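## Task

Remove the rear cooling block (the one farther from the handle) from the drawer of cooler COLD and set it on deck slot D2, resting flat within the slot's locators, with each of its 4 loose tubes back in its original bore. Afterwards close the drawer completely (COLD's lamp stays lit until it is fully shut). The front block must remain flat in its spot with every tube in its bore, and plate P1 must stay on D1 as it currently is. Nothing may count as done if only the robot is holding it in place at the end; release and move the gripper away when finished.

## Robot and tools

Robot: one six-joint arm with a two-finger gripper and a single camera, cam_wrist (504x504, fisheye), mounted on the hand. Joint order everywhere (rows, Joint positions, Joint velocities, Joint targets): waist, shoulder, elbow, forearm roll, wrist pitch, wrist roll. Trust only this order.

Scene frame: origin on the table surface below the arm base, +z up, +y to the left when facing along +x. The base may sit slightly tilted. Results report end_effector_position (metres) and end_effector_quat_wxyz in this frame; the printed position can be off, more so far from the base. The gripper's fingers point along its own +z and open/close along its y. The reported point lies between the pads when shut; fingertips extend about 33 mm past it when closed, about 9 mm when fully open, and they advance roughly 24 mm away from the arm while closing, so keep that clearance over surfaces. D1 is the slot beside COLD; D2 lies past D1. COLD is free-standing: it must finish within about a finger's width of its start position, upright and barely rotated.

A row is 9 numbers, each in [-1, 1]: six joint displacements, then gripper position, force_limit, speed. Joint displacements are scaled: 1.0 equals 1.983 rad for waist and shoulder, 2.38 rad for elbow, 2.975 rad for forearm roll, wrist pitch and wrist roll. Stated joint ranges (rad): waist -3.491 to 3.491, shoulder -3.140 to 3.140, elbow -1.187 to 4.328, forearm roll -3.316 to 3.316, wrist pitch -3.140 to 3.140, wrist roll -3.927 to 3.927; true ends may differ by up to 0.010 rad. Asking for more than 0.010 rad beyond a range end gets the action refused; pushing toward a real end clips there and may print "joint sent to its limit".

Gripper numbers: position +1 is open (140 mm), about -0.8 is where pads touch, -1 closes until blocked. force_limit -1/0/+1 gives about 14/60/107 N on parts up to 40 mm wide. speed -1/0/+1 gives about 30/140/250 mm/s. object_status: 0 moving, 1 blocked while opening, 2 blocked while closing (a grip), 3 reached target or pads met (thin items might still be held). A firm grasp shows 2. Stopped fingers stay put until position changes by at least 0.01; to tighten while at 2, raise force_limit and switch position between -1 and -0.98. position_measured is in counts, 3 open to 230 closed, not linear.

Tools:
- execute_actions(actions): a list of actions; each action is a list of up to 15 rows, one per 1/30 s step; if fewer than 15, the final row repeats. Joint values in each row are offsets from the angles held when that action began (not from the previous row); for the first action, from the last reported angles. One malformed or out-of-range first action cancels the entire call. An empty list only returns state and images.
- move(target, speed, blocking): target is one 9-number row; joint values are offsets from the Joint positions in the most recent result that listed them. Joints travel synchronised paths (gripper traces a curve) lasting 0.5 to 10 s, no collision avoidance. speed is the top rate in rad/s of the joint with the longest way, 0.01 to 2, default 0.5. Gripper values apply at the start. The extra "move:" line reports how it ended (done, off_target, moving, held, fault), limits=held or none, and the joint farthest from target. blocking=false returns after 0.5 s; other motion commands are refused until a result shows the end, so call wait or stop.
- wait(seconds): 0 to 10; holds the last command, lets a running move continue, returns early if it ends.
- stop(): brakes a running move; needs stopping distance; fingers keep going.
- zoom_image(camera, region): camera "cam_wrist", region [x0, y0, x1, y1] pixels from the top-left, at most 504 by 504.
- finished_scene(scene): ends the current scene by number; irreversible. The next scene's task comes in its result.

Motion behaviour: drive speeds cap at 2.62 (waist, shoulder), 3.14 (elbow), 3.93 (wrist joints) rad/s, with 0.5 s to ramp up. Each step, targets stay within 0.805 rad (waist, shoulder), 0.966 (elbow), 1.21 (wrist joints) of measured angles, and are scaled back if they would place the gripper over 70 mm from its measured spot, so large steps take several actions and unfinished motion must be re-commanded. "joint command not followed" means the clearance check altered targets; mounts and posts count as the arm.

Camera calibration (OpenCV): cam_wrist model=fisheye K=[[383.904, 0, 254.269], [0, 382.369, 253.708], [0, 0, 1]] D=[0.2, 0, 0, 0] theta_max_deg=48.248; its pose follows the joints, and results list updated values.

Flange force shows the outside force on the gripper, including held weight, with noise; "no reading" means no estimate.

Hazards: the arm is stiff; contacting something solid, even slightly beyond the contact, can trip a fault. A joint torque at its load limit (waist, shoulder, elbow 139 N m; wrist joints 34.8 N m, held weight included) or any external force of 150 N stops the arm for 10 s and drops the rest of the call. Faster moves hit harder. Long holding of loads heats motors (MOTOR HOT warning, then OVER-TEMPERATURE FAULT). Parts may be briefly tugged or loose items pushed. Never drop, slam, or knock anything off the table; keep tubes seated, move gently, release, and withdraw at the end.

Each tool is called as a command line: name --argument value for each argument, lists and objects as JSON in quotes; but a table of rows of numbers goes row by row, as --pt "numbers of a row", without its own name.

## Session

execute_actions --actions '[]'

Scene clock: 0.00 s.
end_effector_position=(+0.8663, +0.2497, +0.2527) position_measured=3 object_status=3 end_effector_quat_wxyz=(-0.026, +0.729, -0.682, -0.044)
Joint names: [waist, shoulder, elbow, forearm roll, wrist pitch, wrist roll]
Joint positions: [ 0.158  0.354  1.042 -0.291 -1.571 -0.244]
Joint velocities: [-0.     0.001  0.001  0.     0.     0.   ]
Flange force (N, the push that the arm receives, along the gripper's own x y z axes): no reading
Joint targets: [0.158 0.354 1.042 -0.291 -1.571 -0.244]

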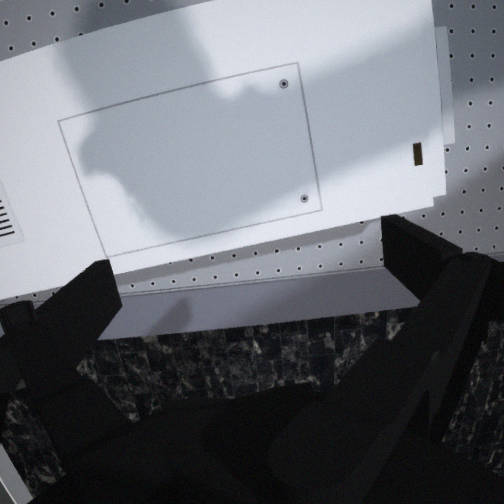

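move --target '[0,-0.15,0,0,0,0,1,0,0]'

move --target '[0.2,0,0,0,0,0,1,0,0]'

Scene clock: 3.03 s.
end_effector_position=(+0.8671, +0.2966, +0.4857) position_measured=3 object_status=3 end_effector_quat_wxyz=(-0.152, +0.745, -0.649, +0.026)
Joint names: [waist, shoulder, elbow, forearm roll, wrist pitch, wrist roll]
Joint positions: [ 0.158  0.057  1.042 -0.291 -1.571 -0.244]
Joint velocities: [-0.    -0.002 -0.    -0.001 -0.     0.   ]
Flange force (N, the push that the arm receives, along the gripper's own x y z axes): no reading
Joint targets: [0.158 0.057 1.042 -0.291 -1.571 -0.244]
move: done; limits=none; farthest joint: the shoulder, 0.001 radians from its target (0.298 radians at the start)
camera_calibration (this result's frames):
cam_wrist: T_world_to_cam=[[-0.972674, 0.0316757, -0.230006, 0.946058], [-0.0755124, 0.893631, 0.442404, -0.404565], [0.219554, 0.447683, -0.86682, 0.282859], [0, 0, 0, 1]] pos_world=[0.827554, 0.204934, 0.641767]

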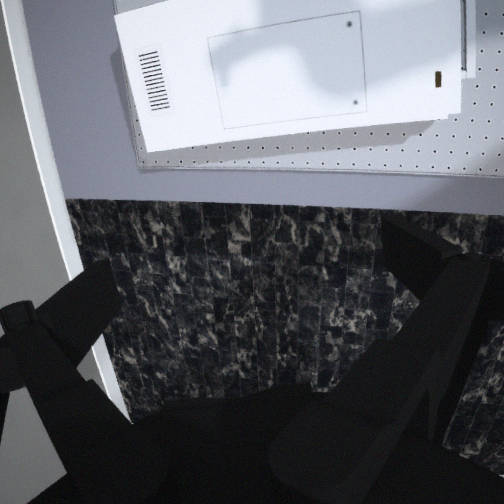

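Scene clock: 4.33 s.
end_effector_position=(+0.7717, +0.5021, +0.4662) position_measured=3 object_status=3 end_effector_quat_wxyz=(-0.192, +0.813, -0.537, -0.117)
Joint names: [waist, shoulder, elbow, forearm roll, wrist pitch, wrist roll]
Joint positions: [ 0.555  0.057  1.042 -0.291 -1.571 -0.244]
Joint velocities: [ 0.001  0.    -0.     0.     0.     0.   ]
Flange force (N, the push that the arm receives, along the gripper's own x y z axes): no reading
Joint targets: [0.555 0.057 1.042 -0.291 -1.571 -0.244]
move: done; limits=none; farthest joint: the waist, 0.000 radians from its target (0.397 radians at the start)
camera_calibration (this result's frames):
cam_wrist: T_world_to_cam=[[-0.966435, -0.225635, -0.122852, 0.916754], [-0.250551, 0.722018, 0.644914, -0.459948], [-0.056813, 0.654048, -0.754317, 0.25209], [0, 0, 0, 1]] pos_world=[0.785065, 0.374064, 0.599408]

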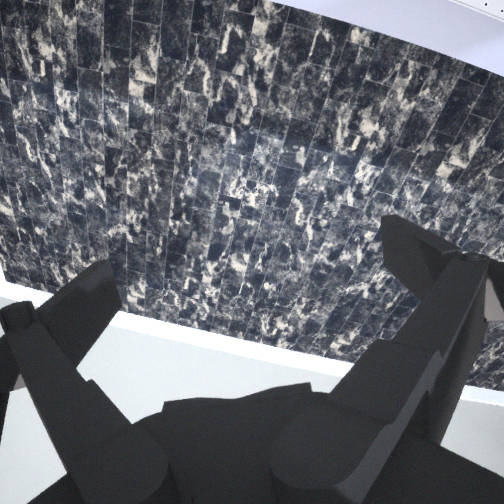

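move --target '[-0.4,0,0,0,0,0,1,0,0]' --speed 1

Scene clock: 8.60 s.
end_effector_position=(+0.8921, +0.0831, +0.5602) position_measured=3 object_status=3 end_effector_quat_wxyz=(+0.105, -0.648, +0.735, -0.168)
Joint names: [waist, shoulder, elbow, forearm roll, wrist pitch, wrist roll]
Joint positions: [-0.239  0.057  1.042 -0.291 -1.571 -0.244]
Joint velocities: [-0.001 -0.    -0.001  0.001 -0.    -0.   ]
Flange force (N, the push that the arm receives, along the gripper's own x y z axes): no reading
Joint targets: [-0.239 0.057 1.042 -0.291 -1.571 -0.244]
move: done; limits=none; farthest joint: the waist, 0.000 radians from its target (0.793 radians at the start)
camera_calibration (this result's frames):
cam_wrist: T_world_to_cam=[[-0.888994, 0.247838, -0.385053, 0.988459], [0.162357, 0.956842, 0.241027, -0.349492], [0.42817, 0.151756, -0.890865, 0.289439], [0, 0, 0, 1]] pos_world=[0.811547, 0.0455069, 0.722696]

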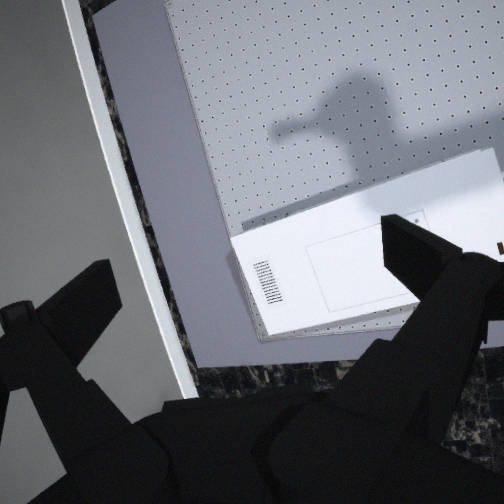

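move --target '[-0.1,-0.05,0,0,-0.23,0,1,0,0]' --speed 1

Scene clock: 11.37 s.
end_effector_position=(+0.6242, +0.0260, +0.6381) position_measured=3 object_status=3 end_effector_quat_wxyz=(-0.149, -0.580, +0.799, -0.057)
Joint names: [waist, shoulder, elbow, forearm roll, wrist pitch, wrist roll]
Joint positions: [-0.437 -0.042  1.042 -0.291 -2.255 -0.244]
Joint velocities: [-0.    -0.001  0.     0.001 -0.001  0.   ]
Flange force (N, the push that the arm receives, along the gripper's own x y z axes): no reading
Joint targets: [-0.437 -0.042 1.042 -0.291 -2.256 -0.244]
move: done; limits=none; farthest joint: the waist, 0.000 radians from its target (0.199 radians at the start)
camera_calibration (this result's frames):
cam_wrist: T_world_to_cam=[[-0.8904, 0.453357, 0.0406918, 0.518382], [0.451492, 0.891006, -0.0475733, -0.264797], [-0.0578243, -0.0239872, -0.998039, 0.858528], [0, 0, 0, 1]] pos_world=[0.630765, 0.0215169, 0.823153]

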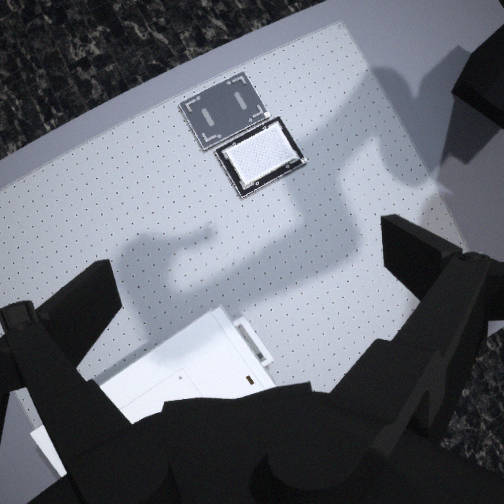

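move --target '[0.346,-0.1116,-0.4924,0.0467,0.4158,0.0316,1,0,0]' --speed 1

Scene clock: 16.67 s.
end_effector_position=(+0.6303, +0.1528, +0.2003) position_measured=3 object_status=3 end_effector_quat_wxyz=(+0.002, +0.758, -0.652, -0.001)
Joint names: [waist, shoulder, elbow, forearm roll, wrist pitch, wrist roll]
Joint positions: [ 0.249 -0.263 -0.13  -0.152 -1.019 -0.15 ]
Joint velocities: [ 0.001 -0.    -0.    -0.     0.001 -0.   ]
Flange force (N, the push that the arm receives, along the gripper's own x y z axes): [2.9 2.1 -3.9]
Joint targets: [0.249 -0.263 -0.130 -0.152 -1.019 -0.150]
move: done; limits=none; farthest joint: the wrist pitch, 0.001 radians from its target (1.238 radians at the start)
camera_calibration (this result's frames):
cam_wrist: T_world_to_cam=[[-0.999963, -0.0027674, 0.0081491, 0.629369], [-0.000504628, 0.964114, 0.265487, -0.190317], [-0.00859137, 0.265473, -0.96408, 0.342937], [0, 0, 0, 1]] pos_world=[0.632196, 0.0941883, 0.376016]

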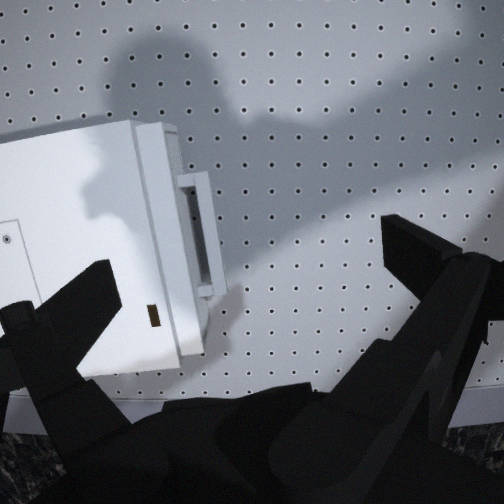

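move --target '[0.0087,0.0651,0.0082,0.0003,0.0375,-0.5287,1,0,0]' --speed 1.5

Scene clock: 23.03 s.
end_effector_position=(+0.6490, +0.1586, +0.1364) position_measured=3 object_status=3 end_effector_quat_wxyz=(-0.002, -0.074, +0.997, -0.001)
Joint names: [waist, shoulder, elbow, forearm roll, wrist pitch, wrist roll]
Joint positions: [ 0.267 -0.134 -0.111 -0.151 -0.907 -1.723]
Joint velocities: [-0.     0.    -0.001  0.     0.    -0.001]
Flange force (N, the push that the arm receives, along the gripper's own x y z axes): [2.3 -0.9 -3.6]
Joint targets: [0.267 -0.134 -0.111 -0.151 -0.907 -1.723]
move: done; limits=none; farthest joint: the waist, 0.000 radians from its target (0.017 radians at the start)
camera_calibration (this result's frames):
cam_wrist: T_world_to_cam=[[-0.000864558, 0.999994, 0.00331265, -0.158115], [0.964361, -0.0000427519, 0.264591, -0.652038], [0.26459, 0.00342334, -0.964355, 0.144226], [0, 0, 0, 1]] pos_world=[0.590503, 0.157593, 0.312133]

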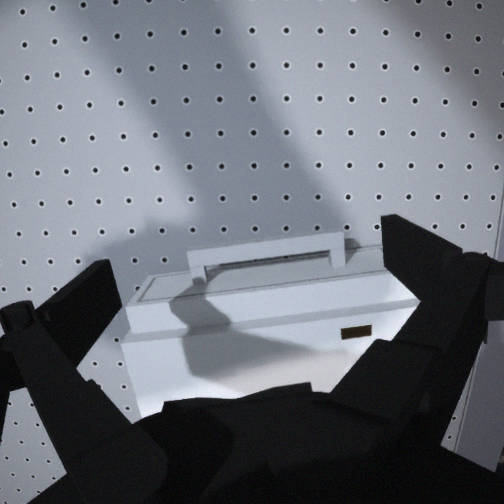

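move --target '[0.0141,0.0943,0.0071,0.001,0.0585,-0.001,1,-0.3,0]' --speed 0.3

move --target '[0,0,0,0,0,0,-1,-0.3,-0.5]'

Scene clock: 26.23 s.
end_effector_position=(+0.6597, +0.1628, +0.0363) position_measured=3 object_status=3 end_effector_quat_wxyz=(-0.001, -0.075, +0.997, -0.001)
Joint names: [waist, shoulder, elbow, forearm roll, wrist pitch, wrist roll]
Joint positions: [ 0.295  0.053 -0.094 -0.148 -0.733 -1.726]
Joint velocities: [ 0.     0.002 -0.    -0.002  0.001  0.001]
Flange force (N, the push that the arm receives, along the gripper's own x y z axes): [-2.7 -0.1 -0.8]
Joint targets: [0.295 0.053 -0.094 -0.148 -0.733 -1.726]
move: done; limits=none; farthest joint: the waist, 0.000 radians from its target (0.028 radians at the start)
camera_calibration (this result's frames):
cam_wrist: T_world_to_cam=[[-0.00273229, 0.999994, 0.00200163, -0.160716], [0.963773, 0.00209945, 0.266717, -0.635931], [0.266711, 0.00265786, -0.963773, 0.0435587], [0, 0, 0, 1]] pos_world=[0.600836, 0.161935, 0.211916]

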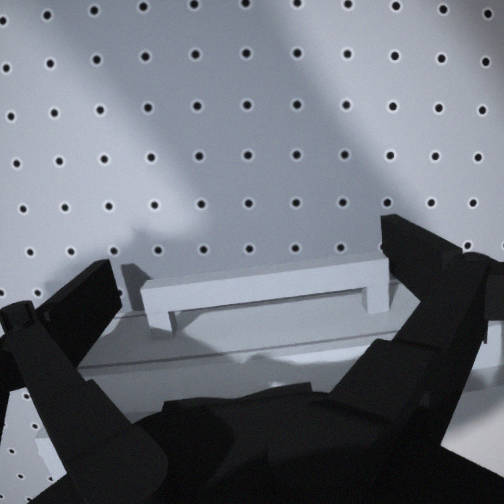

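Scene clock: 26.90 s.
end_effector_position=(+0.6598, +0.1628, +0.0363) position_measured=61 object_status=2 end_effector_quat_wxyz=(-0.000, -0.075, +0.997, -0.001)
Joint names: [waist, shoulder, elbow, forearm roll, wrist pitch, wrist roll]
Joint positions: [ 0.295  0.053 -0.094 -0.148 -0.733 -1.726]
Joint velocities: [ 0.    -0.    -0.002 -0.     0.    -0.   ]
Flange force (N, the push that the arm receives, along the gripper's own x y z axes): [1.0 44.0 -35.1]
Joint targets: [0.295 0.053 -0.094 -0.148 -0.733 -1.726]
move: done; limits=none; farthest joint: the waist, 0.000 radians from its target (0.000 radians at the start)
camera_calibration (this result's frames):
cam_wrist: T_world_to_cam=[[-0.00272324, 0.999994, 0.00209269, -0.160778], [0.963732, 0.00206602, 0.266864, -0.63599], [0.266858, 0.00274353, -0.963732, 0.0434509], [0, 0, 0, 1]] pos_world=[0.600891, 0.161972, 0.211934]

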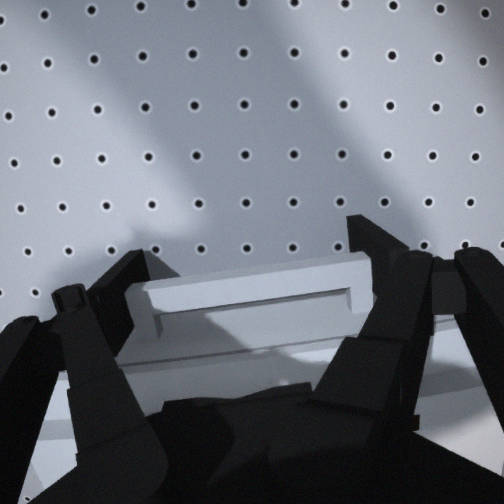

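move --target '[0.0074,-0.004,-0.0014,0.0047,-0.0016,-0.0072,-1,-0.3,-0.5]' --speed 0.02

Scene clock: 29.37 s.
end_effector_position=(+0.6581, +0.1694, +0.0391) position_measured=61 object_status=2 end_effector_quat_wxyz=(-0.002, -0.076, +0.997, -0.001)
Joint names: [waist, shoulder, elbow, forearm roll, wrist pitch, wrist roll]
Joint positions: [ 0.309  0.045 -0.097 -0.135 -0.738 -1.747]
Joint velocities: [-0.     0.    -0.001  0.    -0.    -0.001]
Flange force (N, the push that the arm receives, along the gripper's own x y z axes): [-0.7 -12.6 26.7]
Joint targets: [0.309 0.045 -0.097 -0.134 -0.738 -1.747]
move: done; limits=none; farthest joint: the waist, 0.000 radians from its target (0.015 radians at the start)
camera_calibration (this result's frames):
cam_wrist: T_world_to_cam=[[-0.00329997, 0.999993, 0.00171969, -0.167001], [0.964334, 0.00272713, 0.264673, -0.635516], [0.264666, 0.00253177, -0.964337, 0.048106], [0, 0, 0, 1]] pos_world=[0.599567, 0.168611, 0.214882]

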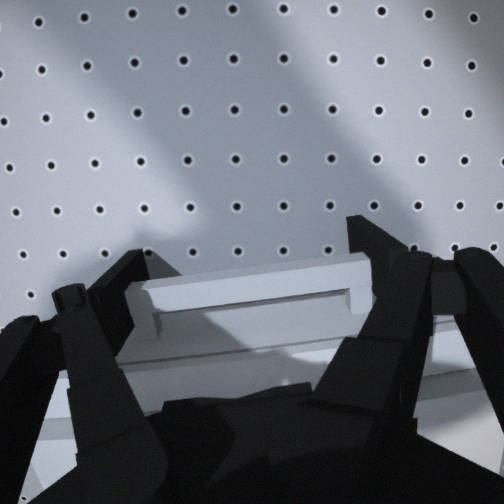

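move --target '[0.0163,-0.0413,-0.0679,0.0049,0.0284,-0.01,-1,-0.3,-0.5]' --speed 0.08

Scene clock: 32.40 s.
end_effector_position=(+0.6089, +0.1622, +0.0375) position_measured=61 object_status=2 end_effector_quat_wxyz=(-0.001, -0.075, +0.997, +0.000)
Joint names: [waist, shoulder, elbow, forearm roll, wrist pitch, wrist roll]
Joint positions: [ 0.342 -0.037 -0.259 -0.12  -0.653 -1.777]
Joint velocities: [ 0.    -0.    -0.002 -0.     0.001 -0.   ]
Flange force (N, the push that the arm receives, along the gripper's own x y z axes): [2.2 -3.1 26.3]
Joint targets: [0.342 -0.037 -0.259 -0.120 -0.653 -1.777]
move: done; limits=none; farthest joint: the waist, 0.000 radians from its target (0.032 radians at the start)
camera_calibration (this result's frames):
cam_wrist: T_world_to_cam=[[-0.00294313, 0.999981, 0.00537476, -0.160309], [0.96428, 0.00141437, 0.26488, -0.587402], [0.264868, 0.00596236, -0.964266, 0.0589352], [0, 0, 0, 1]] pos_world=[0.550338, 0.160785, 0.213282]

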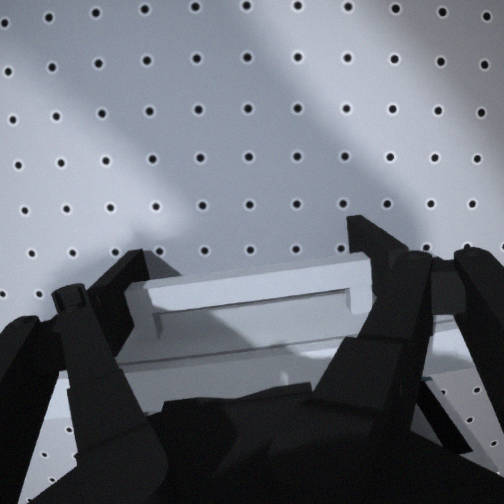

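move --target '[0.0215,-0.0423,-0.07,0.015,0.0287,-0.0218,-1,-0.3,-0.5]' --speed 0.1

Scene clock: 35.50 s.
end_effector_position=(+0.5587, +0.1524, +0.0371) position_measured=61 object_status=2 end_effector_quat_wxyz=(-0.001, -0.075, +0.997, -0.002)
Joint names: [waist, shoulder, elbow, forearm roll, wrist pitch, wrist roll]
Joint positions: [ 0.384 -0.121 -0.425 -0.075 -0.568 -1.842]
Joint velocities: [-0.    -0.001 -0.001 -0.001  0.    -0.   ]
Flange force (N, the push that the arm receives, along the gripper's own x y z axes): [-2.3 17.6 6.1]
Joint targets: [0.384 -0.121 -0.425 -0.075 -0.568 -1.842]
move: done; limits=none; farthest joint: the waist, 0.001 radians from its target (0.043 radians at the start)
camera_calibration (this result's frames):
cam_wrist: T_world_to_cam=[[-0.00258633, 0.999997, 0.000465051, -0.150627], [0.964012, 0.00236963, 0.265847, -0.538906], [0.265845, 0.00113588, -0.964015, 0.0720322], [0, 0, 0, 1]] pos_world=[0.499973, 0.151822, 0.212777]

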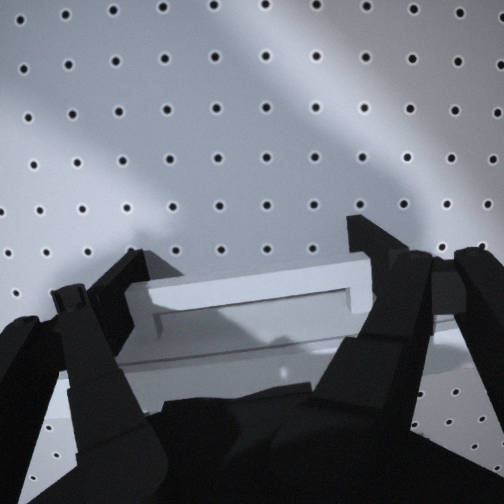

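move --target '[0.0304,-0.041,-0.0684,0.0234,0.0287,-0.0346,-1,-0.3,-0.5]' --speed 0.1

Scene clock: 40.30 s.
end_effector_position=(+0.5098, +0.1484, +0.0362) position_measured=61 object_status=2 end_effector_quat_wxyz=(-0.000, -0.076, +0.997, -0.001)
Joint names: [waist, shoulder, elbow, forearm roll, wrist pitch, wrist roll]
Joint positions: [ 0.444 -0.202 -0.588 -0.006 -0.483 -1.944]
Joint velocities: [ 0.001 -0.    -0.     0.001  0.    -0.001]
Flange force (N, the push that the arm receives, along the gripper's own x y z axes): [-1.3 -38.8 -44.4]
Joint targets: [0.444 -0.202 -0.588 -0.006 -0.483 -1.944]
move: done; limits=none; farthest joint: the wrist roll, 0.001 radians from its target (0.103 radians at the start)
camera_calibration (this result's frames):
cam_wrist: T_world_to_cam=[[-0.00422784, 0.999989, 0.0022288, -0.14599], [0.963756, 0.00348008, 0.266763, -0.49157], [0.266752, 0.00327585, -0.96376, 0.0833725], [0, 0, 0, 1]] pos_world=[0.450897, 0.147426, 0.211809]

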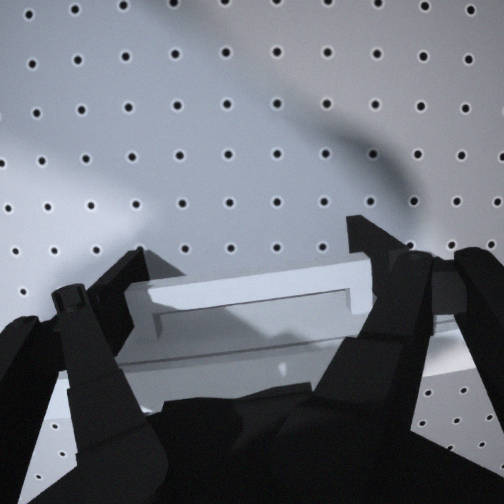

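move --target '[0,0,0,0,0,0,1,-0.3,0]'

move --target '[0,-0.0787,-0.0037,0,-0.0494,0,1,0,0]'

move --target '[-0.0373,-0.093,0.0912,-0.0175,-0.1356,0.0269,1,0,0]' --speed 0.8

Scene clock: 42.23 s.
end_effector_position=(+0.5098, +0.1484, +0.0362) position_measured=3 object_status=3 end_effector_quat_wxyz=(-0.000, -0.076, +0.997, -0.001)
Joint names: [waist, shoulder, elbow, forearm roll, wrist pitch, wrist roll]
Joint positions: [ 0.444 -0.202 -0.588 -0.006 -0.483 -1.944]
Joint velocities: [ 0.     0.001  0.001 -0.001 -0.     0.   ]
Flange force (N, the push that the arm receives, along the gripper's own x y z axes): [-3.6 -2.4 -4.4]
Joint targets: [0.444 -0.202 -0.588 -0.006 -0.483 -1.944]
move: done; limits=none; farthest joint: the waist, 0.000 radians from its target (0.000 radians at the start)
camera_calibration (this result's frames):
cam_wrist: T_world_to_cam=[[-0.00421745, 0.999989, 0.00221424, -0.145987], [0.963755, 0.00347394, 0.266767, -0.491568], [0.266756, 0.00325906, -0.963759, 0.0833783], [0, 0, 0, 1]] pos_world=[0.450894, 0.147422, 0.211814]

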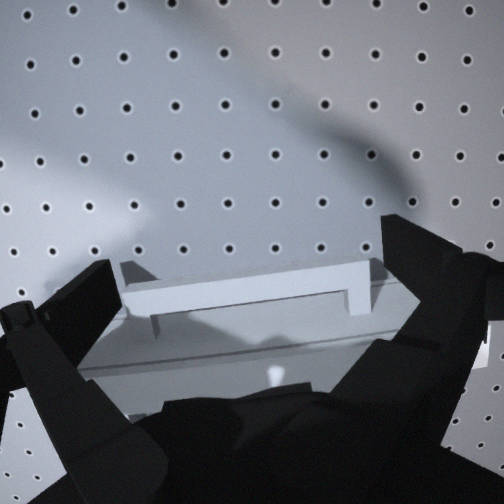

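Scene clock: 43.10 s.
end_effector_position=(+0.5058, +0.1467, +0.0957) position_measured=3 object_status=3 end_effector_quat_wxyz=(-0.001, -0.076, +0.997, -0.001)
Joint names: [waist, shoulder, elbow, forearm roll, wrist pitch, wrist roll]
Joint positions: [ 0.444 -0.358 -0.597 -0.006 -0.629 -1.944]
Joint velocities: [ 0.    -0.003  0.    -0.    -0.001  0.001]
Flange force (N, the push that the arm receives, along the gripper's own x y z axes): [-0.6 -4.4 -4.6]
Joint targets: [0.444 -0.358 -0.597 -0.006 -0.630 -1.944]
move: done; limits=none; farthest joint: the waist, 0.000 radians from its target (0.000 radians at the start)
camera_calibration (this result's frames):
cam_wrist: T_world_to_cam=[[-0.00465051, 0.999985, 0.00295414, -0.144244], [0.963789, 0.00369448, 0.26664, -0.503639], [0.266625, 0.00408719, -0.963792, 0.141714], [0, 0, 0, 1]] pos_world=[0.446947, 0.145524, 0.2713]

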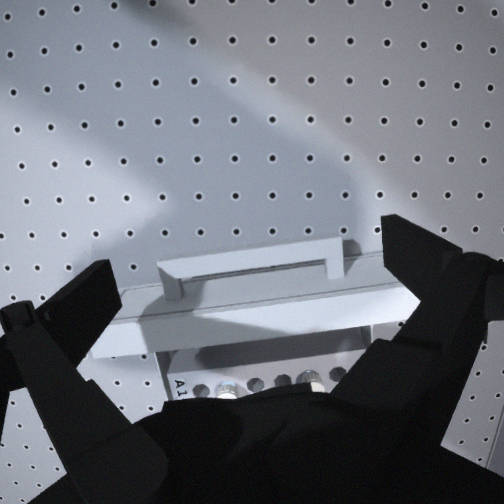

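Scene clock: 44.17 s.
end_effector_position=(+0.5409, +0.1497, +0.2416) position_measured=3 object_status=3 end_effector_quat_wxyz=(-0.000, -0.075, +0.997, -0.001)
Joint names: [waist, shoulder, elbow, forearm roll, wrist pitch, wrist roll]
Joint positions: [ 0.37  -0.543 -0.38  -0.058 -1.033 -1.864]
Joint velocities: [-0.    -0.     0.     0.    -0.001  0.   ]
Flange force (N, the push that the arm receives, along the gripper's own x y z axes): [0.3 -4.3 -3.7]
Joint targets: [0.370 -0.543 -0.380 -0.058 -1.033 -1.864]
move: done; limits=none; farthest joint: the waist, 0.000 radians from its target (0.074 radians at the start)
camera_calibration (this result's frames):
cam_wrist: T_world_to_cam=[[-0.00319757, 0.999993, 0.00170016, -0.148071], [0.963538, 0.0026261, 0.26756, -0.576379], [0.267554, 0.00249371, -0.96354, 0.272684], [0, 0, 0, 1]] pos_world=[0.481932, 0.148904, 0.41721]

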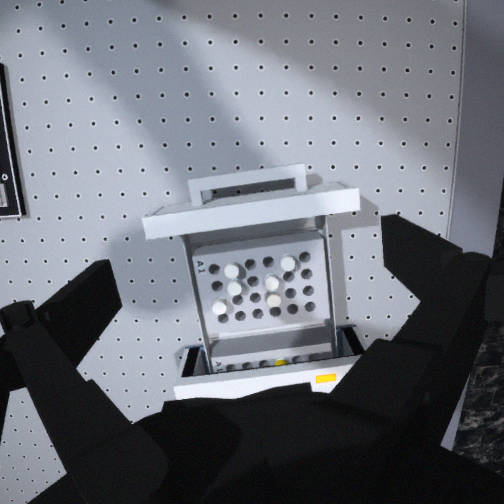

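move --target '[-0.1594,0.1462,0.0378,-0.0914,0.0497,0.1526,-1,0,0.5]' --speed 0.6

Scene clock: 48.27 s.
end_effector_position=(+0.5834, +0.0669, +0.1524) position_measured=233 object_status=3 end_effector_quat_wxyz=(+0.005, -0.088, +0.996, +0.001)
Joint names: [waist, shoulder, elbow, forearm roll, wrist pitch, wrist roll]
Joint positions: [ 0.054 -0.253 -0.29  -0.33  -0.885 -1.411]
Joint velocities: [-0.002  0.002  0.     0.001  0.     0.001]
Flange force (N, the push that the arm receives, along the gripper's own x y z axes): [1.7 -0.3 -4.4]
Joint targets: [0.054 -0.253 -0.290 -0.330 -0.885 -1.410]
move: done; limits=none; farthest joint: the wrist roll, 0.001 radians from its target (0.454 radians at the start)
camera_calibration (this result's frames):
cam_wrist: T_world_to_cam=[[-0.0288339, 0.99956, 0.00693678, -0.050775], [0.960336, 0.0257756, 0.277651, -0.594415], [0.27735, 0.0146674, -0.960657, 0.168646], [0, 0, 0, 1]] pos_world=[0.5226, 0.0636005, 0.327403]

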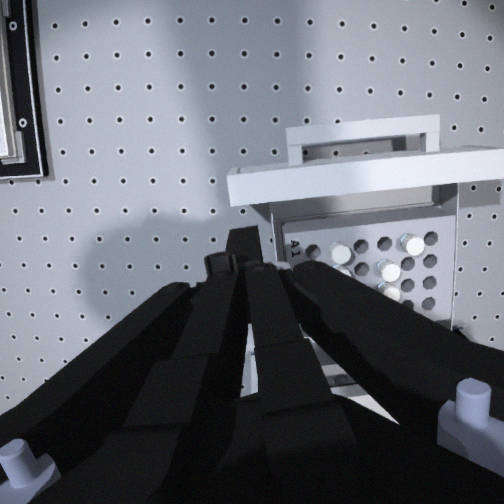

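move --target '[-0.013,0.002,0.0076,-0.008,-0.005,0.0128,-1,0,0]'

move --target '[0.0212,0.0615,-0.0076,-0.002,0.0454,-0.0054,-1,0,0]' --speed 0.2

move --target '[0.0212,-0.0943,-0.1265,-0.005,0.0403,0.002,-1,0,0]' --speed 0.09

Scene clock: 50.37 s.
end_effector_position=(+0.5887, +0.0636, +0.1576) position_measured=233 object_status=3 end_effector_quat_wxyz=(+0.009, -0.092, +0.996, +0.004)
Joint names: [waist, shoulder, elbow, forearm roll, wrist pitch, wrist roll]
Joint positions: [ 0.029 -0.249 -0.272 -0.353 -0.9   -1.373]
Joint velocities: [-0.001  0.     0.001 -0.001 -0.001  0.001]
Flange force (N, the push that the arm receives, along the gripper's own x y z axes): [2.4 -0.9 -5.4]
Joint targets: [0.029 -0.249 -0.272 -0.353 -0.900 -1.372]
move: done; limits=none; farthest joint: the waist, 0.000 radians from its target (0.026 radians at the start)
camera_calibration (this result's frames):
cam_wrist: T_world_to_cam=[[-0.0363784, 0.999248, 0.0134482, -0.0438658], [0.958134, 0.0310509, 0.284632, -0.600993], [0.284001, 0.0232396, -0.958542, 0.167388], [0, 0, 0, 1]] pos_world=[0.526698, 0.0586042, 0.3321]

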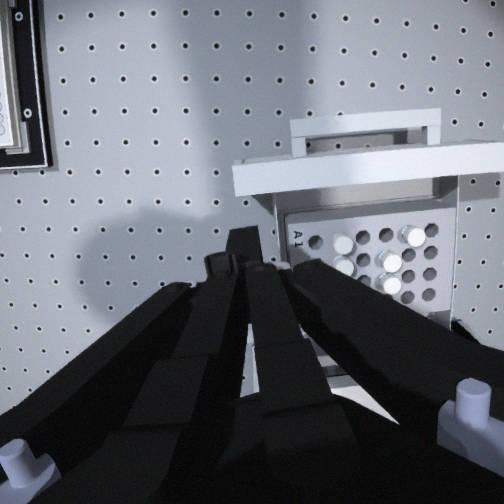

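Scene clock: 51.47 s.
end_effector_position=(+0.5873, +0.0600, +0.0900) position_measured=233 object_status=3 end_effector_quat_wxyz=(+0.003, -0.080, +0.997, +0.002)
Joint names: [waist, shoulder, elbow, forearm roll, wrist pitch, wrist roll]
Joint positions: [ 0.071 -0.127 -0.29  -0.359 -0.765 -1.389]
Joint velocities: [ 0.001  0.001  0.001  0.001  0.001 -0.   ]
Flange force (N, the push that the arm receives, along the gripper's own x y z axes): [2.3 -1.0 -6.8]
Joint targets: [0.071 -0.127 -0.290 -0.359 -0.765 -1.389]
move: done; limits=none; farthest joint: the waist, 0.000 radians from its target (0.042 radians at the start)
camera_calibration (this result's frames):
cam_wrist: T_world_to_cam=[[-0.011783, 0.999888, 0.00927639, -0.0535846], [0.961698, 0.00879121, 0.273971, -0.580115], [0.273859, 0.0121493, -0.961693, 0.109976], [0, 0, 0, 1]] pos_world=[0.527146, 0.0573424, 0.265195]

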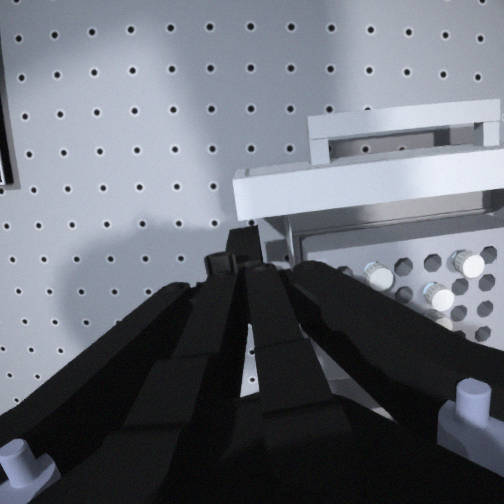

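Scene clock: 55.13 s.
end_effector_position=(+0.4791, +0.0471, +0.0892) position_measured=233 object_status=3 end_effector_quat_wxyz=(+0.003, -0.080, +0.997, +0.003)
Joint names: [waist, shoulder, elbow, forearm roll, wrist pitch, wrist roll]
Joint positions: [ 0.113 -0.314 -0.591 -0.374 -0.645 -1.383]
Joint velocities: [ 0.    -0.    -0.001  0.     0.     0.   ]
Flange force (N, the push that the arm receives, along the gripper's own x y z axes): no reading
Joint targets: [0.113 -0.314 -0.591 -0.374 -0.645 -1.383]
move: done; limits=none; farthest joint: the waist, 0.000 radians from its target (0.042 radians at the start)
camera_calibration (this result's frames):
cam_wrist: T_world_to_cam=[[-0.011754, 0.99987, 0.0110583, -0.0421076], [0.962028, 0.00829183, 0.272824, -0.475711], [0.272697, 0.0138452, -0.962, 0.139513], [0, 0, 0, 1]] pos_world=[0.419108, 0.044115, 0.264462]

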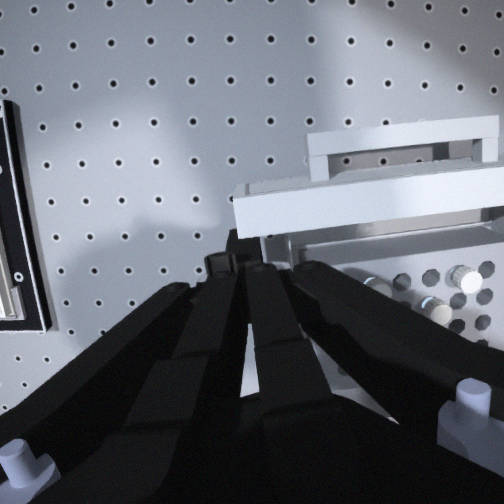

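move --target '[0.004,-0.018,-0.023,-0.001,0.007,0,-1,0,0]' --speed 0.04

Scene clock: 75.00 s.
end_effector_position=(+0.4588, +0.0438, +0.0890) position_measured=233 object_status=3 end_effector_quat_wxyz=(+0.003, -0.079, +0.997, +0.003)
Joint names: [waist, shoulder, elbow, forearm roll, wrist pitch, wrist roll]
Joint positions: [ 0.121 -0.35  -0.645 -0.377 -0.624 -1.383]
Joint velocities: [-0.    -0.001  0.    -0.001  0.001  0.   ]
Flange force (N, the push that the arm receives, along the gripper's own x y z axes): no reading
Joint targets: [0.121 -0.350 -0.645 -0.377 -0.624 -1.383]
move: done; limits=none; farthest joint: the waist, 0.000 radians from its target (0.008 radians at the start)
camera_calibration (this result's frames):
cam_wrist: T_world_to_cam=[[-0.0112413, 0.99987, 0.0115634, -0.0393446], [0.961926, 0.00765516, 0.273204, -0.456131], [0.27308, 0.0141943, -0.961887, 0.144621], [0, 0, 0, 1]] pos_world=[0.398828, 0.0407785, 0.264181]

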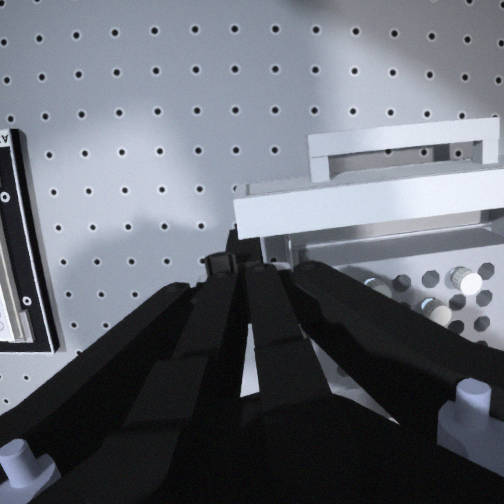

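move --target '[-0.03,-0.09,0.025,0.01,-0.075,0,-1,0,0]' --speed 0.4

move --target '[0.0946,0.1336,0.1914,0.0656,-0.0578,0.4145,1,0,0]' --speed 1

Scene clock: 76.67 s.
end_effector_position=(+0.4746, +0.0531, +0.1735) position_measured=233 object_status=3 end_effector_quat_wxyz=(+0.014, -0.096, +0.995, +0.007)
Joint names: [waist, shoulder, elbow, forearm roll, wrist pitch, wrist roll]
Joint positions: [ 0.061 -0.528 -0.586 -0.347 -0.847 -1.383]
Joint velocities: [-0.001 -0.    -0.001  0.    -0.001  0.   ]
Flange force (N, the push that the arm receives, along the gripper's own x y z axes): no reading
Joint targets: [0.061 -0.528 -0.586 -0.347 -0.847 -1.383]
move: done; limits=none; farthest joint: the waist, 0.000 radians from its target (0.059 radians at the start)
camera_calibration (this result's frames):
cam_wrist: T_world_to_cam=[[-0.0452617, 0.998792, 0.0191469, -0.03453], [0.955319, 0.0376716, 0.293168, -0.49634], [0.292092, 0.0315606, -0.955869, 0.210483], [0, 0, 0, 1]] pos_world=[0.411119, 0.0465432, 0.347366]

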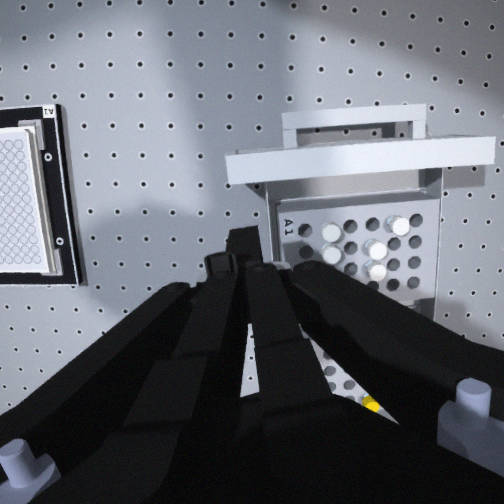

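Scene clock: 78.53 s.
end_effector_position=(+0.6301, +0.1524, +0.2002) position_measured=3 object_status=3 end_effector_quat_wxyz=(+0.002, +0.758, -0.652, -0.001)
Joint names: [waist, shoulder, elbow, forearm roll, wrist pitch, wrist roll]
Joint positions: [ 0.249 -0.263 -0.13  -0.152 -1.019 -0.15 ]
Joint velocities: [-0.     0.    -0.     0.001 -0.     0.   ]
Flange force (N, the push that the arm receives, along the gripper's own x y z axes): [1.8 3.8 -3.4]
Joint targets: [0.249 -0.263 -0.130 -0.152 -1.019 -0.150]
move: done; limits=none; farthest joint: the waist, 0.000 radians from its target (0.187 radians at the start)
camera_calibration (this result's frames):
cam_wrist: T_world_to_cam=[[-0.999958, -0.00250004, 0.00885477, 0.628979], [-0.0000657683, 0.964295, 0.26483, -0.190019], [-0.0092007, 0.264818, -0.964254, 0.343466], [0, 0, 0, 1]] pos_world=[0.6321, 0.093851, 0.375942]

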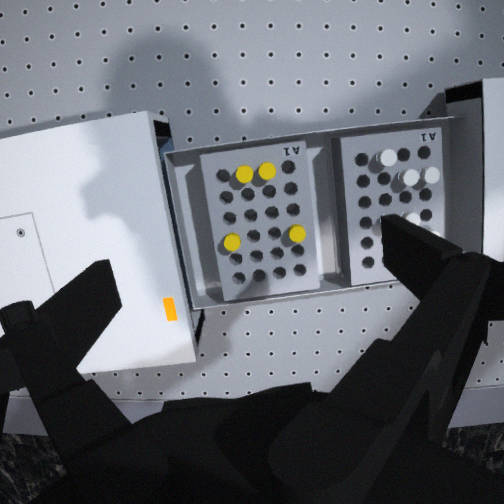

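zoom_image --camera "cam_wrist" --region '[140,110,380,330]'

Region (140, 110, 380, 330) of cam_wrist's 504x504 image, scaled by 2.100, with more detail than that image has; it fills the top 462 rows of this view, and the rest is white.

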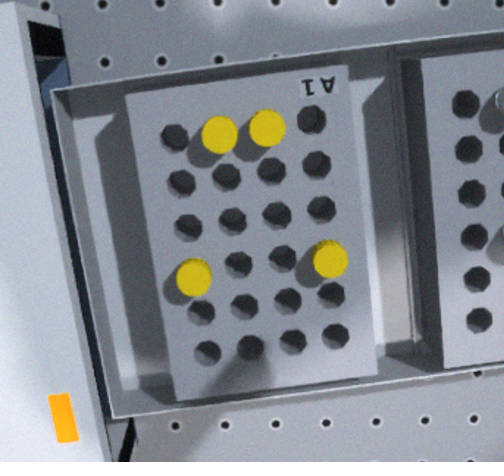

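move --target '[0.0207,0.0459,-0.0315,0.005,0.0595,0,0.46,0,0]' --speed 0.4

Scene clock: 82.53 s.
end_effector_position=(+0.6239, +0.1548, +0.1251) position_measured=71 object_status=3 end_effector_quat_wxyz=(-0.000, +0.765, -0.644, +0.001)
Joint names: [waist, shoulder, elbow, forearm roll, wrist pitch, wrist roll]
Joint positions: [ 0.29  -0.172 -0.205 -0.137 -0.842 -0.15 ]
Joint velocities: [-0.     0.     0.    -0.001  0.001 -0.   ]
Flange force (N, the push that the arm receives, along the gripper's own x y z axes): [1.6 -0.9 -3.5]
Joint targets: [0.290 -0.172 -0.205 -0.137 -0.842 -0.150]
move: done; limits=none; farthest joint: the waist, 0.000 radians from its target (0.041 radians at the start)
camera_calibration (this result's frames):
cam_wrist: T_world_to_cam=[[-0.99972, -0.0235475, 0.00222524, 0.627473], [-0.0221029, 0.963576, 0.266519, -0.158816], [-0.00842003, 0.266395, -0.963827, 0.269533], [0, 0, 0, 1]] pos_world=[0.626057, 0.0960045, 0.300715]

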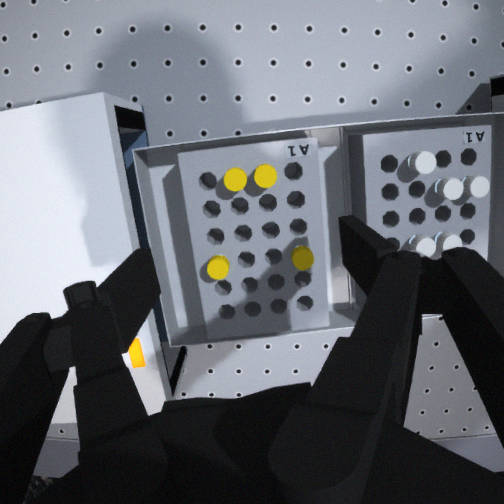

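move --target '[0.0018,-0.0042,-0.0068,0.0008,0.0028,-0.003,0.46,0,0]' --speed 0.2

move --target '[0.0073,0.0632,-0.005,-0.0022,0.0449,-0.002,0.46,0,0]' --speed 0.07

Scene clock: 84.30 s.
end_effector_position=(+0.6192, +0.1539, +0.1242) position_measured=71 object_status=3 end_effector_quat_wxyz=(-0.000, +0.763, -0.646, +0.001)
Joint names: [waist, shoulder, elbow, forearm roll, wrist pitch, wrist roll]
Joint positions: [ 0.293 -0.18  -0.221 -0.135 -0.834 -0.158]
Joint velocities: [-0.    -0.001 -0.001 -0.001  0.    -0.   ]
Flange force (N, the push that the arm receives, along the gripper's own x y z axes): [2.0 2.5 -5.6]
Joint targets: [0.293 -0.180 -0.221 -0.135 -0.834 -0.158]
move: done; limits=none; farthest joint: the waist, 0.000 radians from its target (0.004 radians at the start)
camera_calibration (this result's frames):
cam_wrist: T_world_to_cam=[[-0.999833, -0.0181576, 0.0020931, 0.621947], [-0.0169443, 0.963727, 0.266351, -0.160981], [-0.00685347, 0.266271, -0.963874, 0.267932], [0, 0, 0, 1]] pos_world=[0.620952, 0.0950924, 0.299828]

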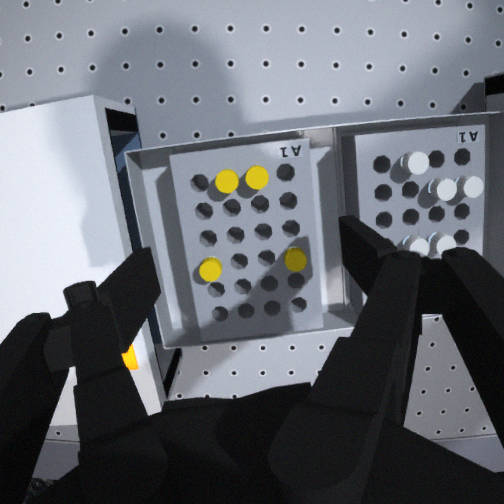

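Scene clock: 86.53 s.
end_effector_position=(+0.6176, +0.1521, +0.0551) position_measured=71 object_status=3 end_effector_quat_wxyz=(+0.001, +0.759, -0.651, +0.000)
Joint names: [waist, shoulder, elbow, forearm roll, wrist pitch, wrist roll]
Joint positions: [ 0.308 -0.055 -0.233 -0.142 -0.7   -0.164]
Joint velocities: [ 0.     0.002 -0.     0.001  0.001 -0.   ]
Flange force (N, the push that the arm receives, along the gripper's own x y z axes): [2.2 -1.8 -2.5]
Joint targets: [0.308 -0.055 -0.233 -0.142 -0.700 -0.164]
move: done; limits=none; farthest joint: the waist, 0.000 radians from its target (0.014 radians at the start)
camera_calibration (this result's frames):
cam_wrist: T_world_to_cam=[[-0.999966, -0.00541537, 0.00620587, 0.61842], [-0.00357604, 0.964197, 0.265163, -0.149168], [-0.00741964, 0.265132, -0.964183, 0.20234], [0, 0, 0, 1]] pos_world=[0.619367, 0.0935293, 0.230809]

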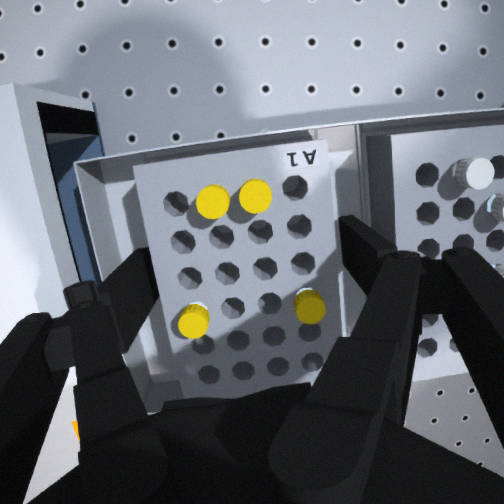

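move --target '[0.0007,-0.0017,-0.0027,0.0003,0.0011,-0.0006,0.46,0.3,-0.6]' --speed 0.1

move --target '[0,0,0,0,0,0,-1,0.3,-0.6]'

Scene clock: 87.70 s.
end_effector_position=(+0.6157, +0.1518, +0.0550) position_measured=71 object_status=3 end_effector_quat_wxyz=(+0.001, +0.759, -0.651, +0.000)
Joint names: [waist, shoulder, elbow, forearm roll, wrist pitch, wrist roll]
Joint positions: [ 0.309 -0.058 -0.24  -0.141 -0.697 -0.166]
Joint velocities: [ 0.    -0.001 -0.     0.     0.     0.   ]
Flange force (N, the push that the arm receives, along the gripper's own x y z axes): [1.9 2.0 -5.0]
Joint targets: [0.309 -0.058 -0.240 -0.141 -0.697 -0.166]
move: done; limits=none; farthest joint: the waist, 0.000 radians from its target (0.002 radians at the start)
camera_calibration (this result's frames):
cam_wrist: T_world_to_cam=[[-0.999968, -0.00506695, 0.00615573, 0.616422], [-0.00325326, 0.964194, 0.265177, -0.149059], [-0.00727896, 0.265149, -0.96418, 0.202258], [0, 0, 0, 1]] pos_world=[0.617389, 0.0932171, 0.230745]

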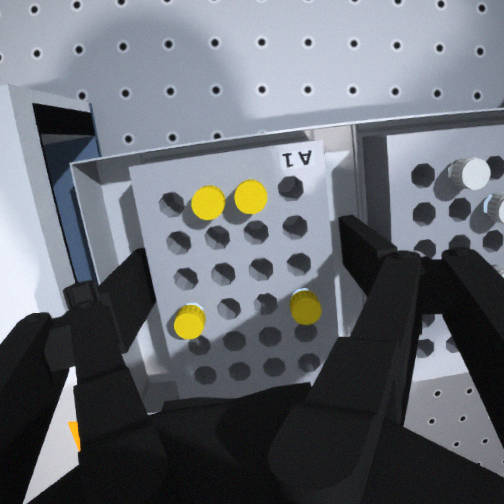

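Scene clock: 88.20 s.
end_effector_position=(+0.6160, +0.1519, +0.0553) position_measured=103 object_status=2 end_effector_quat_wxyz=(+0.001, +0.759, -0.651, +0.001)
Joint names: [waist, shoulder, elbow, forearm roll, wrist pitch, wrist roll]
Joint positions: [ 0.309 -0.059 -0.239 -0.14  -0.697 -0.166]
Joint velocities: [-0.    -0.001 -0.002 -0.    -0.001 -0.   ]
Flange force (N, the push that the arm receives, along the gripper's own x y z axes): [2.0 -28.2 -22.0]
Joint targets: [0.309 -0.058 -0.240 -0.141 -0.697 -0.166]
move: done; limits=none; farthest joint: the shoulder, 0.001 radians from its target (0.000 radians at the start)
camera_calibration (this result's frames):
cam_wrist: T_world_to_cam=[[-0.999971, -0.00534376, 0.00543917, 0.616874], [-0.00371014, 0.964191, 0.265182, -0.148932], [-0.00666147, 0.265154, -0.964183, 0.20215], [0, 0, 0, 1]] pos_world=[0.61765, 0.093294, 0.231048]

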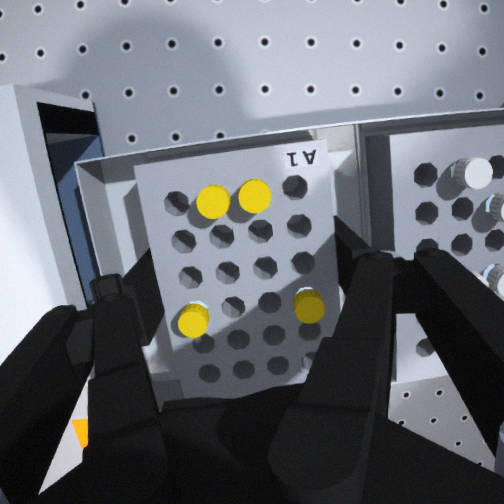

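move --target '[-0.0076,-0.0625,0.005,0.002,-0.045,0.002,-1,0.3,-0.6]' --speed 0.07

move --target '[-0.0227,-0.041,0.041,-0.006,-0.063,0.003,-1,0.3,-0.6]' --speed 0.15

Scene clock: 91.73 s.
end_effector_position=(+0.6172, +0.1531, +0.1235) position_measured=104 object_status=2 end_effector_quat_wxyz=(+0.000, +0.763, -0.646, +0.001)
Joint names: [waist, shoulder, elbow, forearm roll, wrist pitch, wrist roll]
Joint positions: [ 0.294 -0.183 -0.227 -0.134 -0.831 -0.16 ]
Joint velocities: [-0.001 -0.002  0.001 -0.    -0.001 -0.001]
Flange force (N, the push that the arm receives, along the gripper's own x y z axes): [1.0 3.3 3.6]
Joint targets: [0.294 -0.183 -0.227 -0.134 -0.831 -0.160]
move: done; limits=none; farthest joint: the waist, 0.000 radians from its target (0.015 radians at the start)
camera_calibration (this result's frames):
cam_wrist: T_world_to_cam=[[-0.999853, -0.0169444, 0.00279812, 0.619656], [-0.0155915, 0.96391, 0.265772, -0.160864], [-0.00720048, 0.265689, -0.964032, 0.267775], [0, 0, 0, 1]] pos_world=[0.618985, 0.094413, 0.299163]

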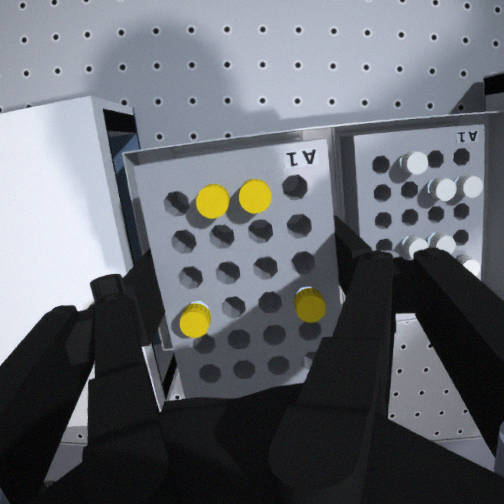

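Scene clock: 93.37 s.
end_effector_position=(+0.6307, +0.1529, +0.2008) position_measured=104 object_status=2 end_effector_quat_wxyz=(+0.001, +0.758, -0.652, -0.000)
Joint names: [waist, shoulder, elbow, forearm roll, wrist pitch, wrist roll]
Joint positions: [ 0.249 -0.264 -0.13  -0.152 -1.018 -0.151]
Joint velocities: [-0.    -0.     0.001 -0.001 -0.001  0.   ]
Flange force (N, the push that the arm receives, along the gripper's own x y z axes): [1.5 2.1 4.7]
Joint targets: [0.249 -0.264 -0.130 -0.152 -1.018 -0.151]
move: done; limits=none; farthest joint: the elbow, 0.001 radians from its target (0.098 radians at the start)
camera_calibration (this result's frames):
cam_wrist: T_world_to_cam=[[-0.999975, -0.00119175, 0.00691151, 0.629802], [0.000687228, 0.964066, 0.265663, -0.191254], [-0.00697975, 0.265661, -0.964041, 0.342312], [0, 0, 0, 1]] pos_world=[0.632308, 0.0941927, 0.376459]

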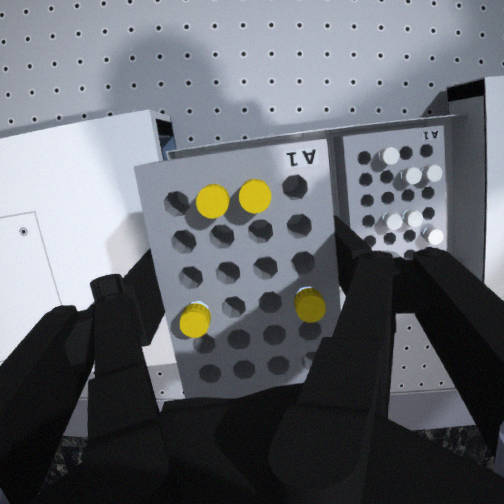

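move --target '[-0.5512,0.294,0.0622,-0.1987,-0.049,-0.1334,-1,0.3,-0.6]' --speed 0.3

Scene clock: 98.83 s.
end_effector_position=(+0.4984, -0.3093, +0.1625) position_measured=104 object_status=2 end_effector_quat_wxyz=(-0.000, +0.002, +1.000, -0.001)
Joint names: [waist, shoulder, elbow, forearm roll, wrist pitch, wrist roll]
Joint positions: [-0.844  0.319  0.018 -0.743 -1.164 -0.548]
Joint velocities: [-0.001  0.001  0.    -0.001  0.    -0.   ]
Flange force (N, the push that the arm receives, along the gripper's own x y z axes): [2.3 1.5 4.0]
Joint targets: [-0.844 0.319 0.018 -0.743 -1.164 -0.548]
move: done; limits=none; farthest joint: the waist, 0.000 radians from its target (1.093 radians at the start)
camera_calibration (this result's frames):
cam_wrist: T_world_to_cam=[[0.152227, 0.988343, 0.00214861, 0.229804], [0.952374, -0.147268, 0.267014, -0.553726], [0.264218, -0.0386006, -0.96369, 0.197979], [0, 0, 0, 1]] pos_world=[0.440062, -0.301029, 0.33815]

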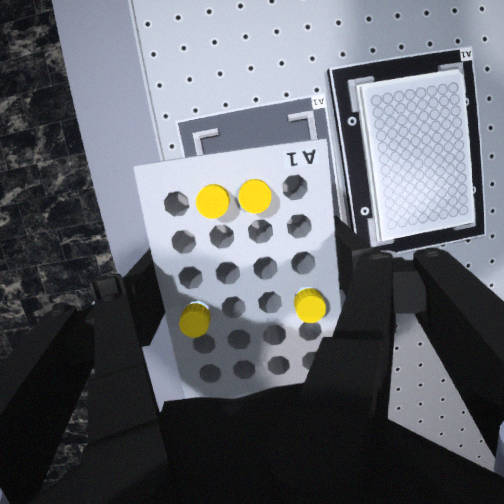

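zoom_image --camera "cam_wrist" --region '[120,70,360,190]'

Region (120, 70, 360, 190) of cam_wrist's 504x504 image, scaled by 2.100, with more detail than that image has.

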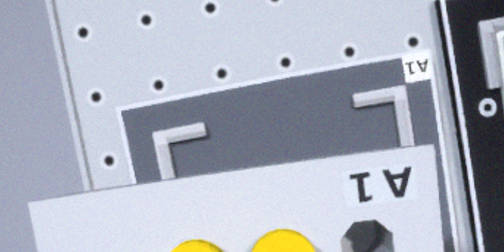

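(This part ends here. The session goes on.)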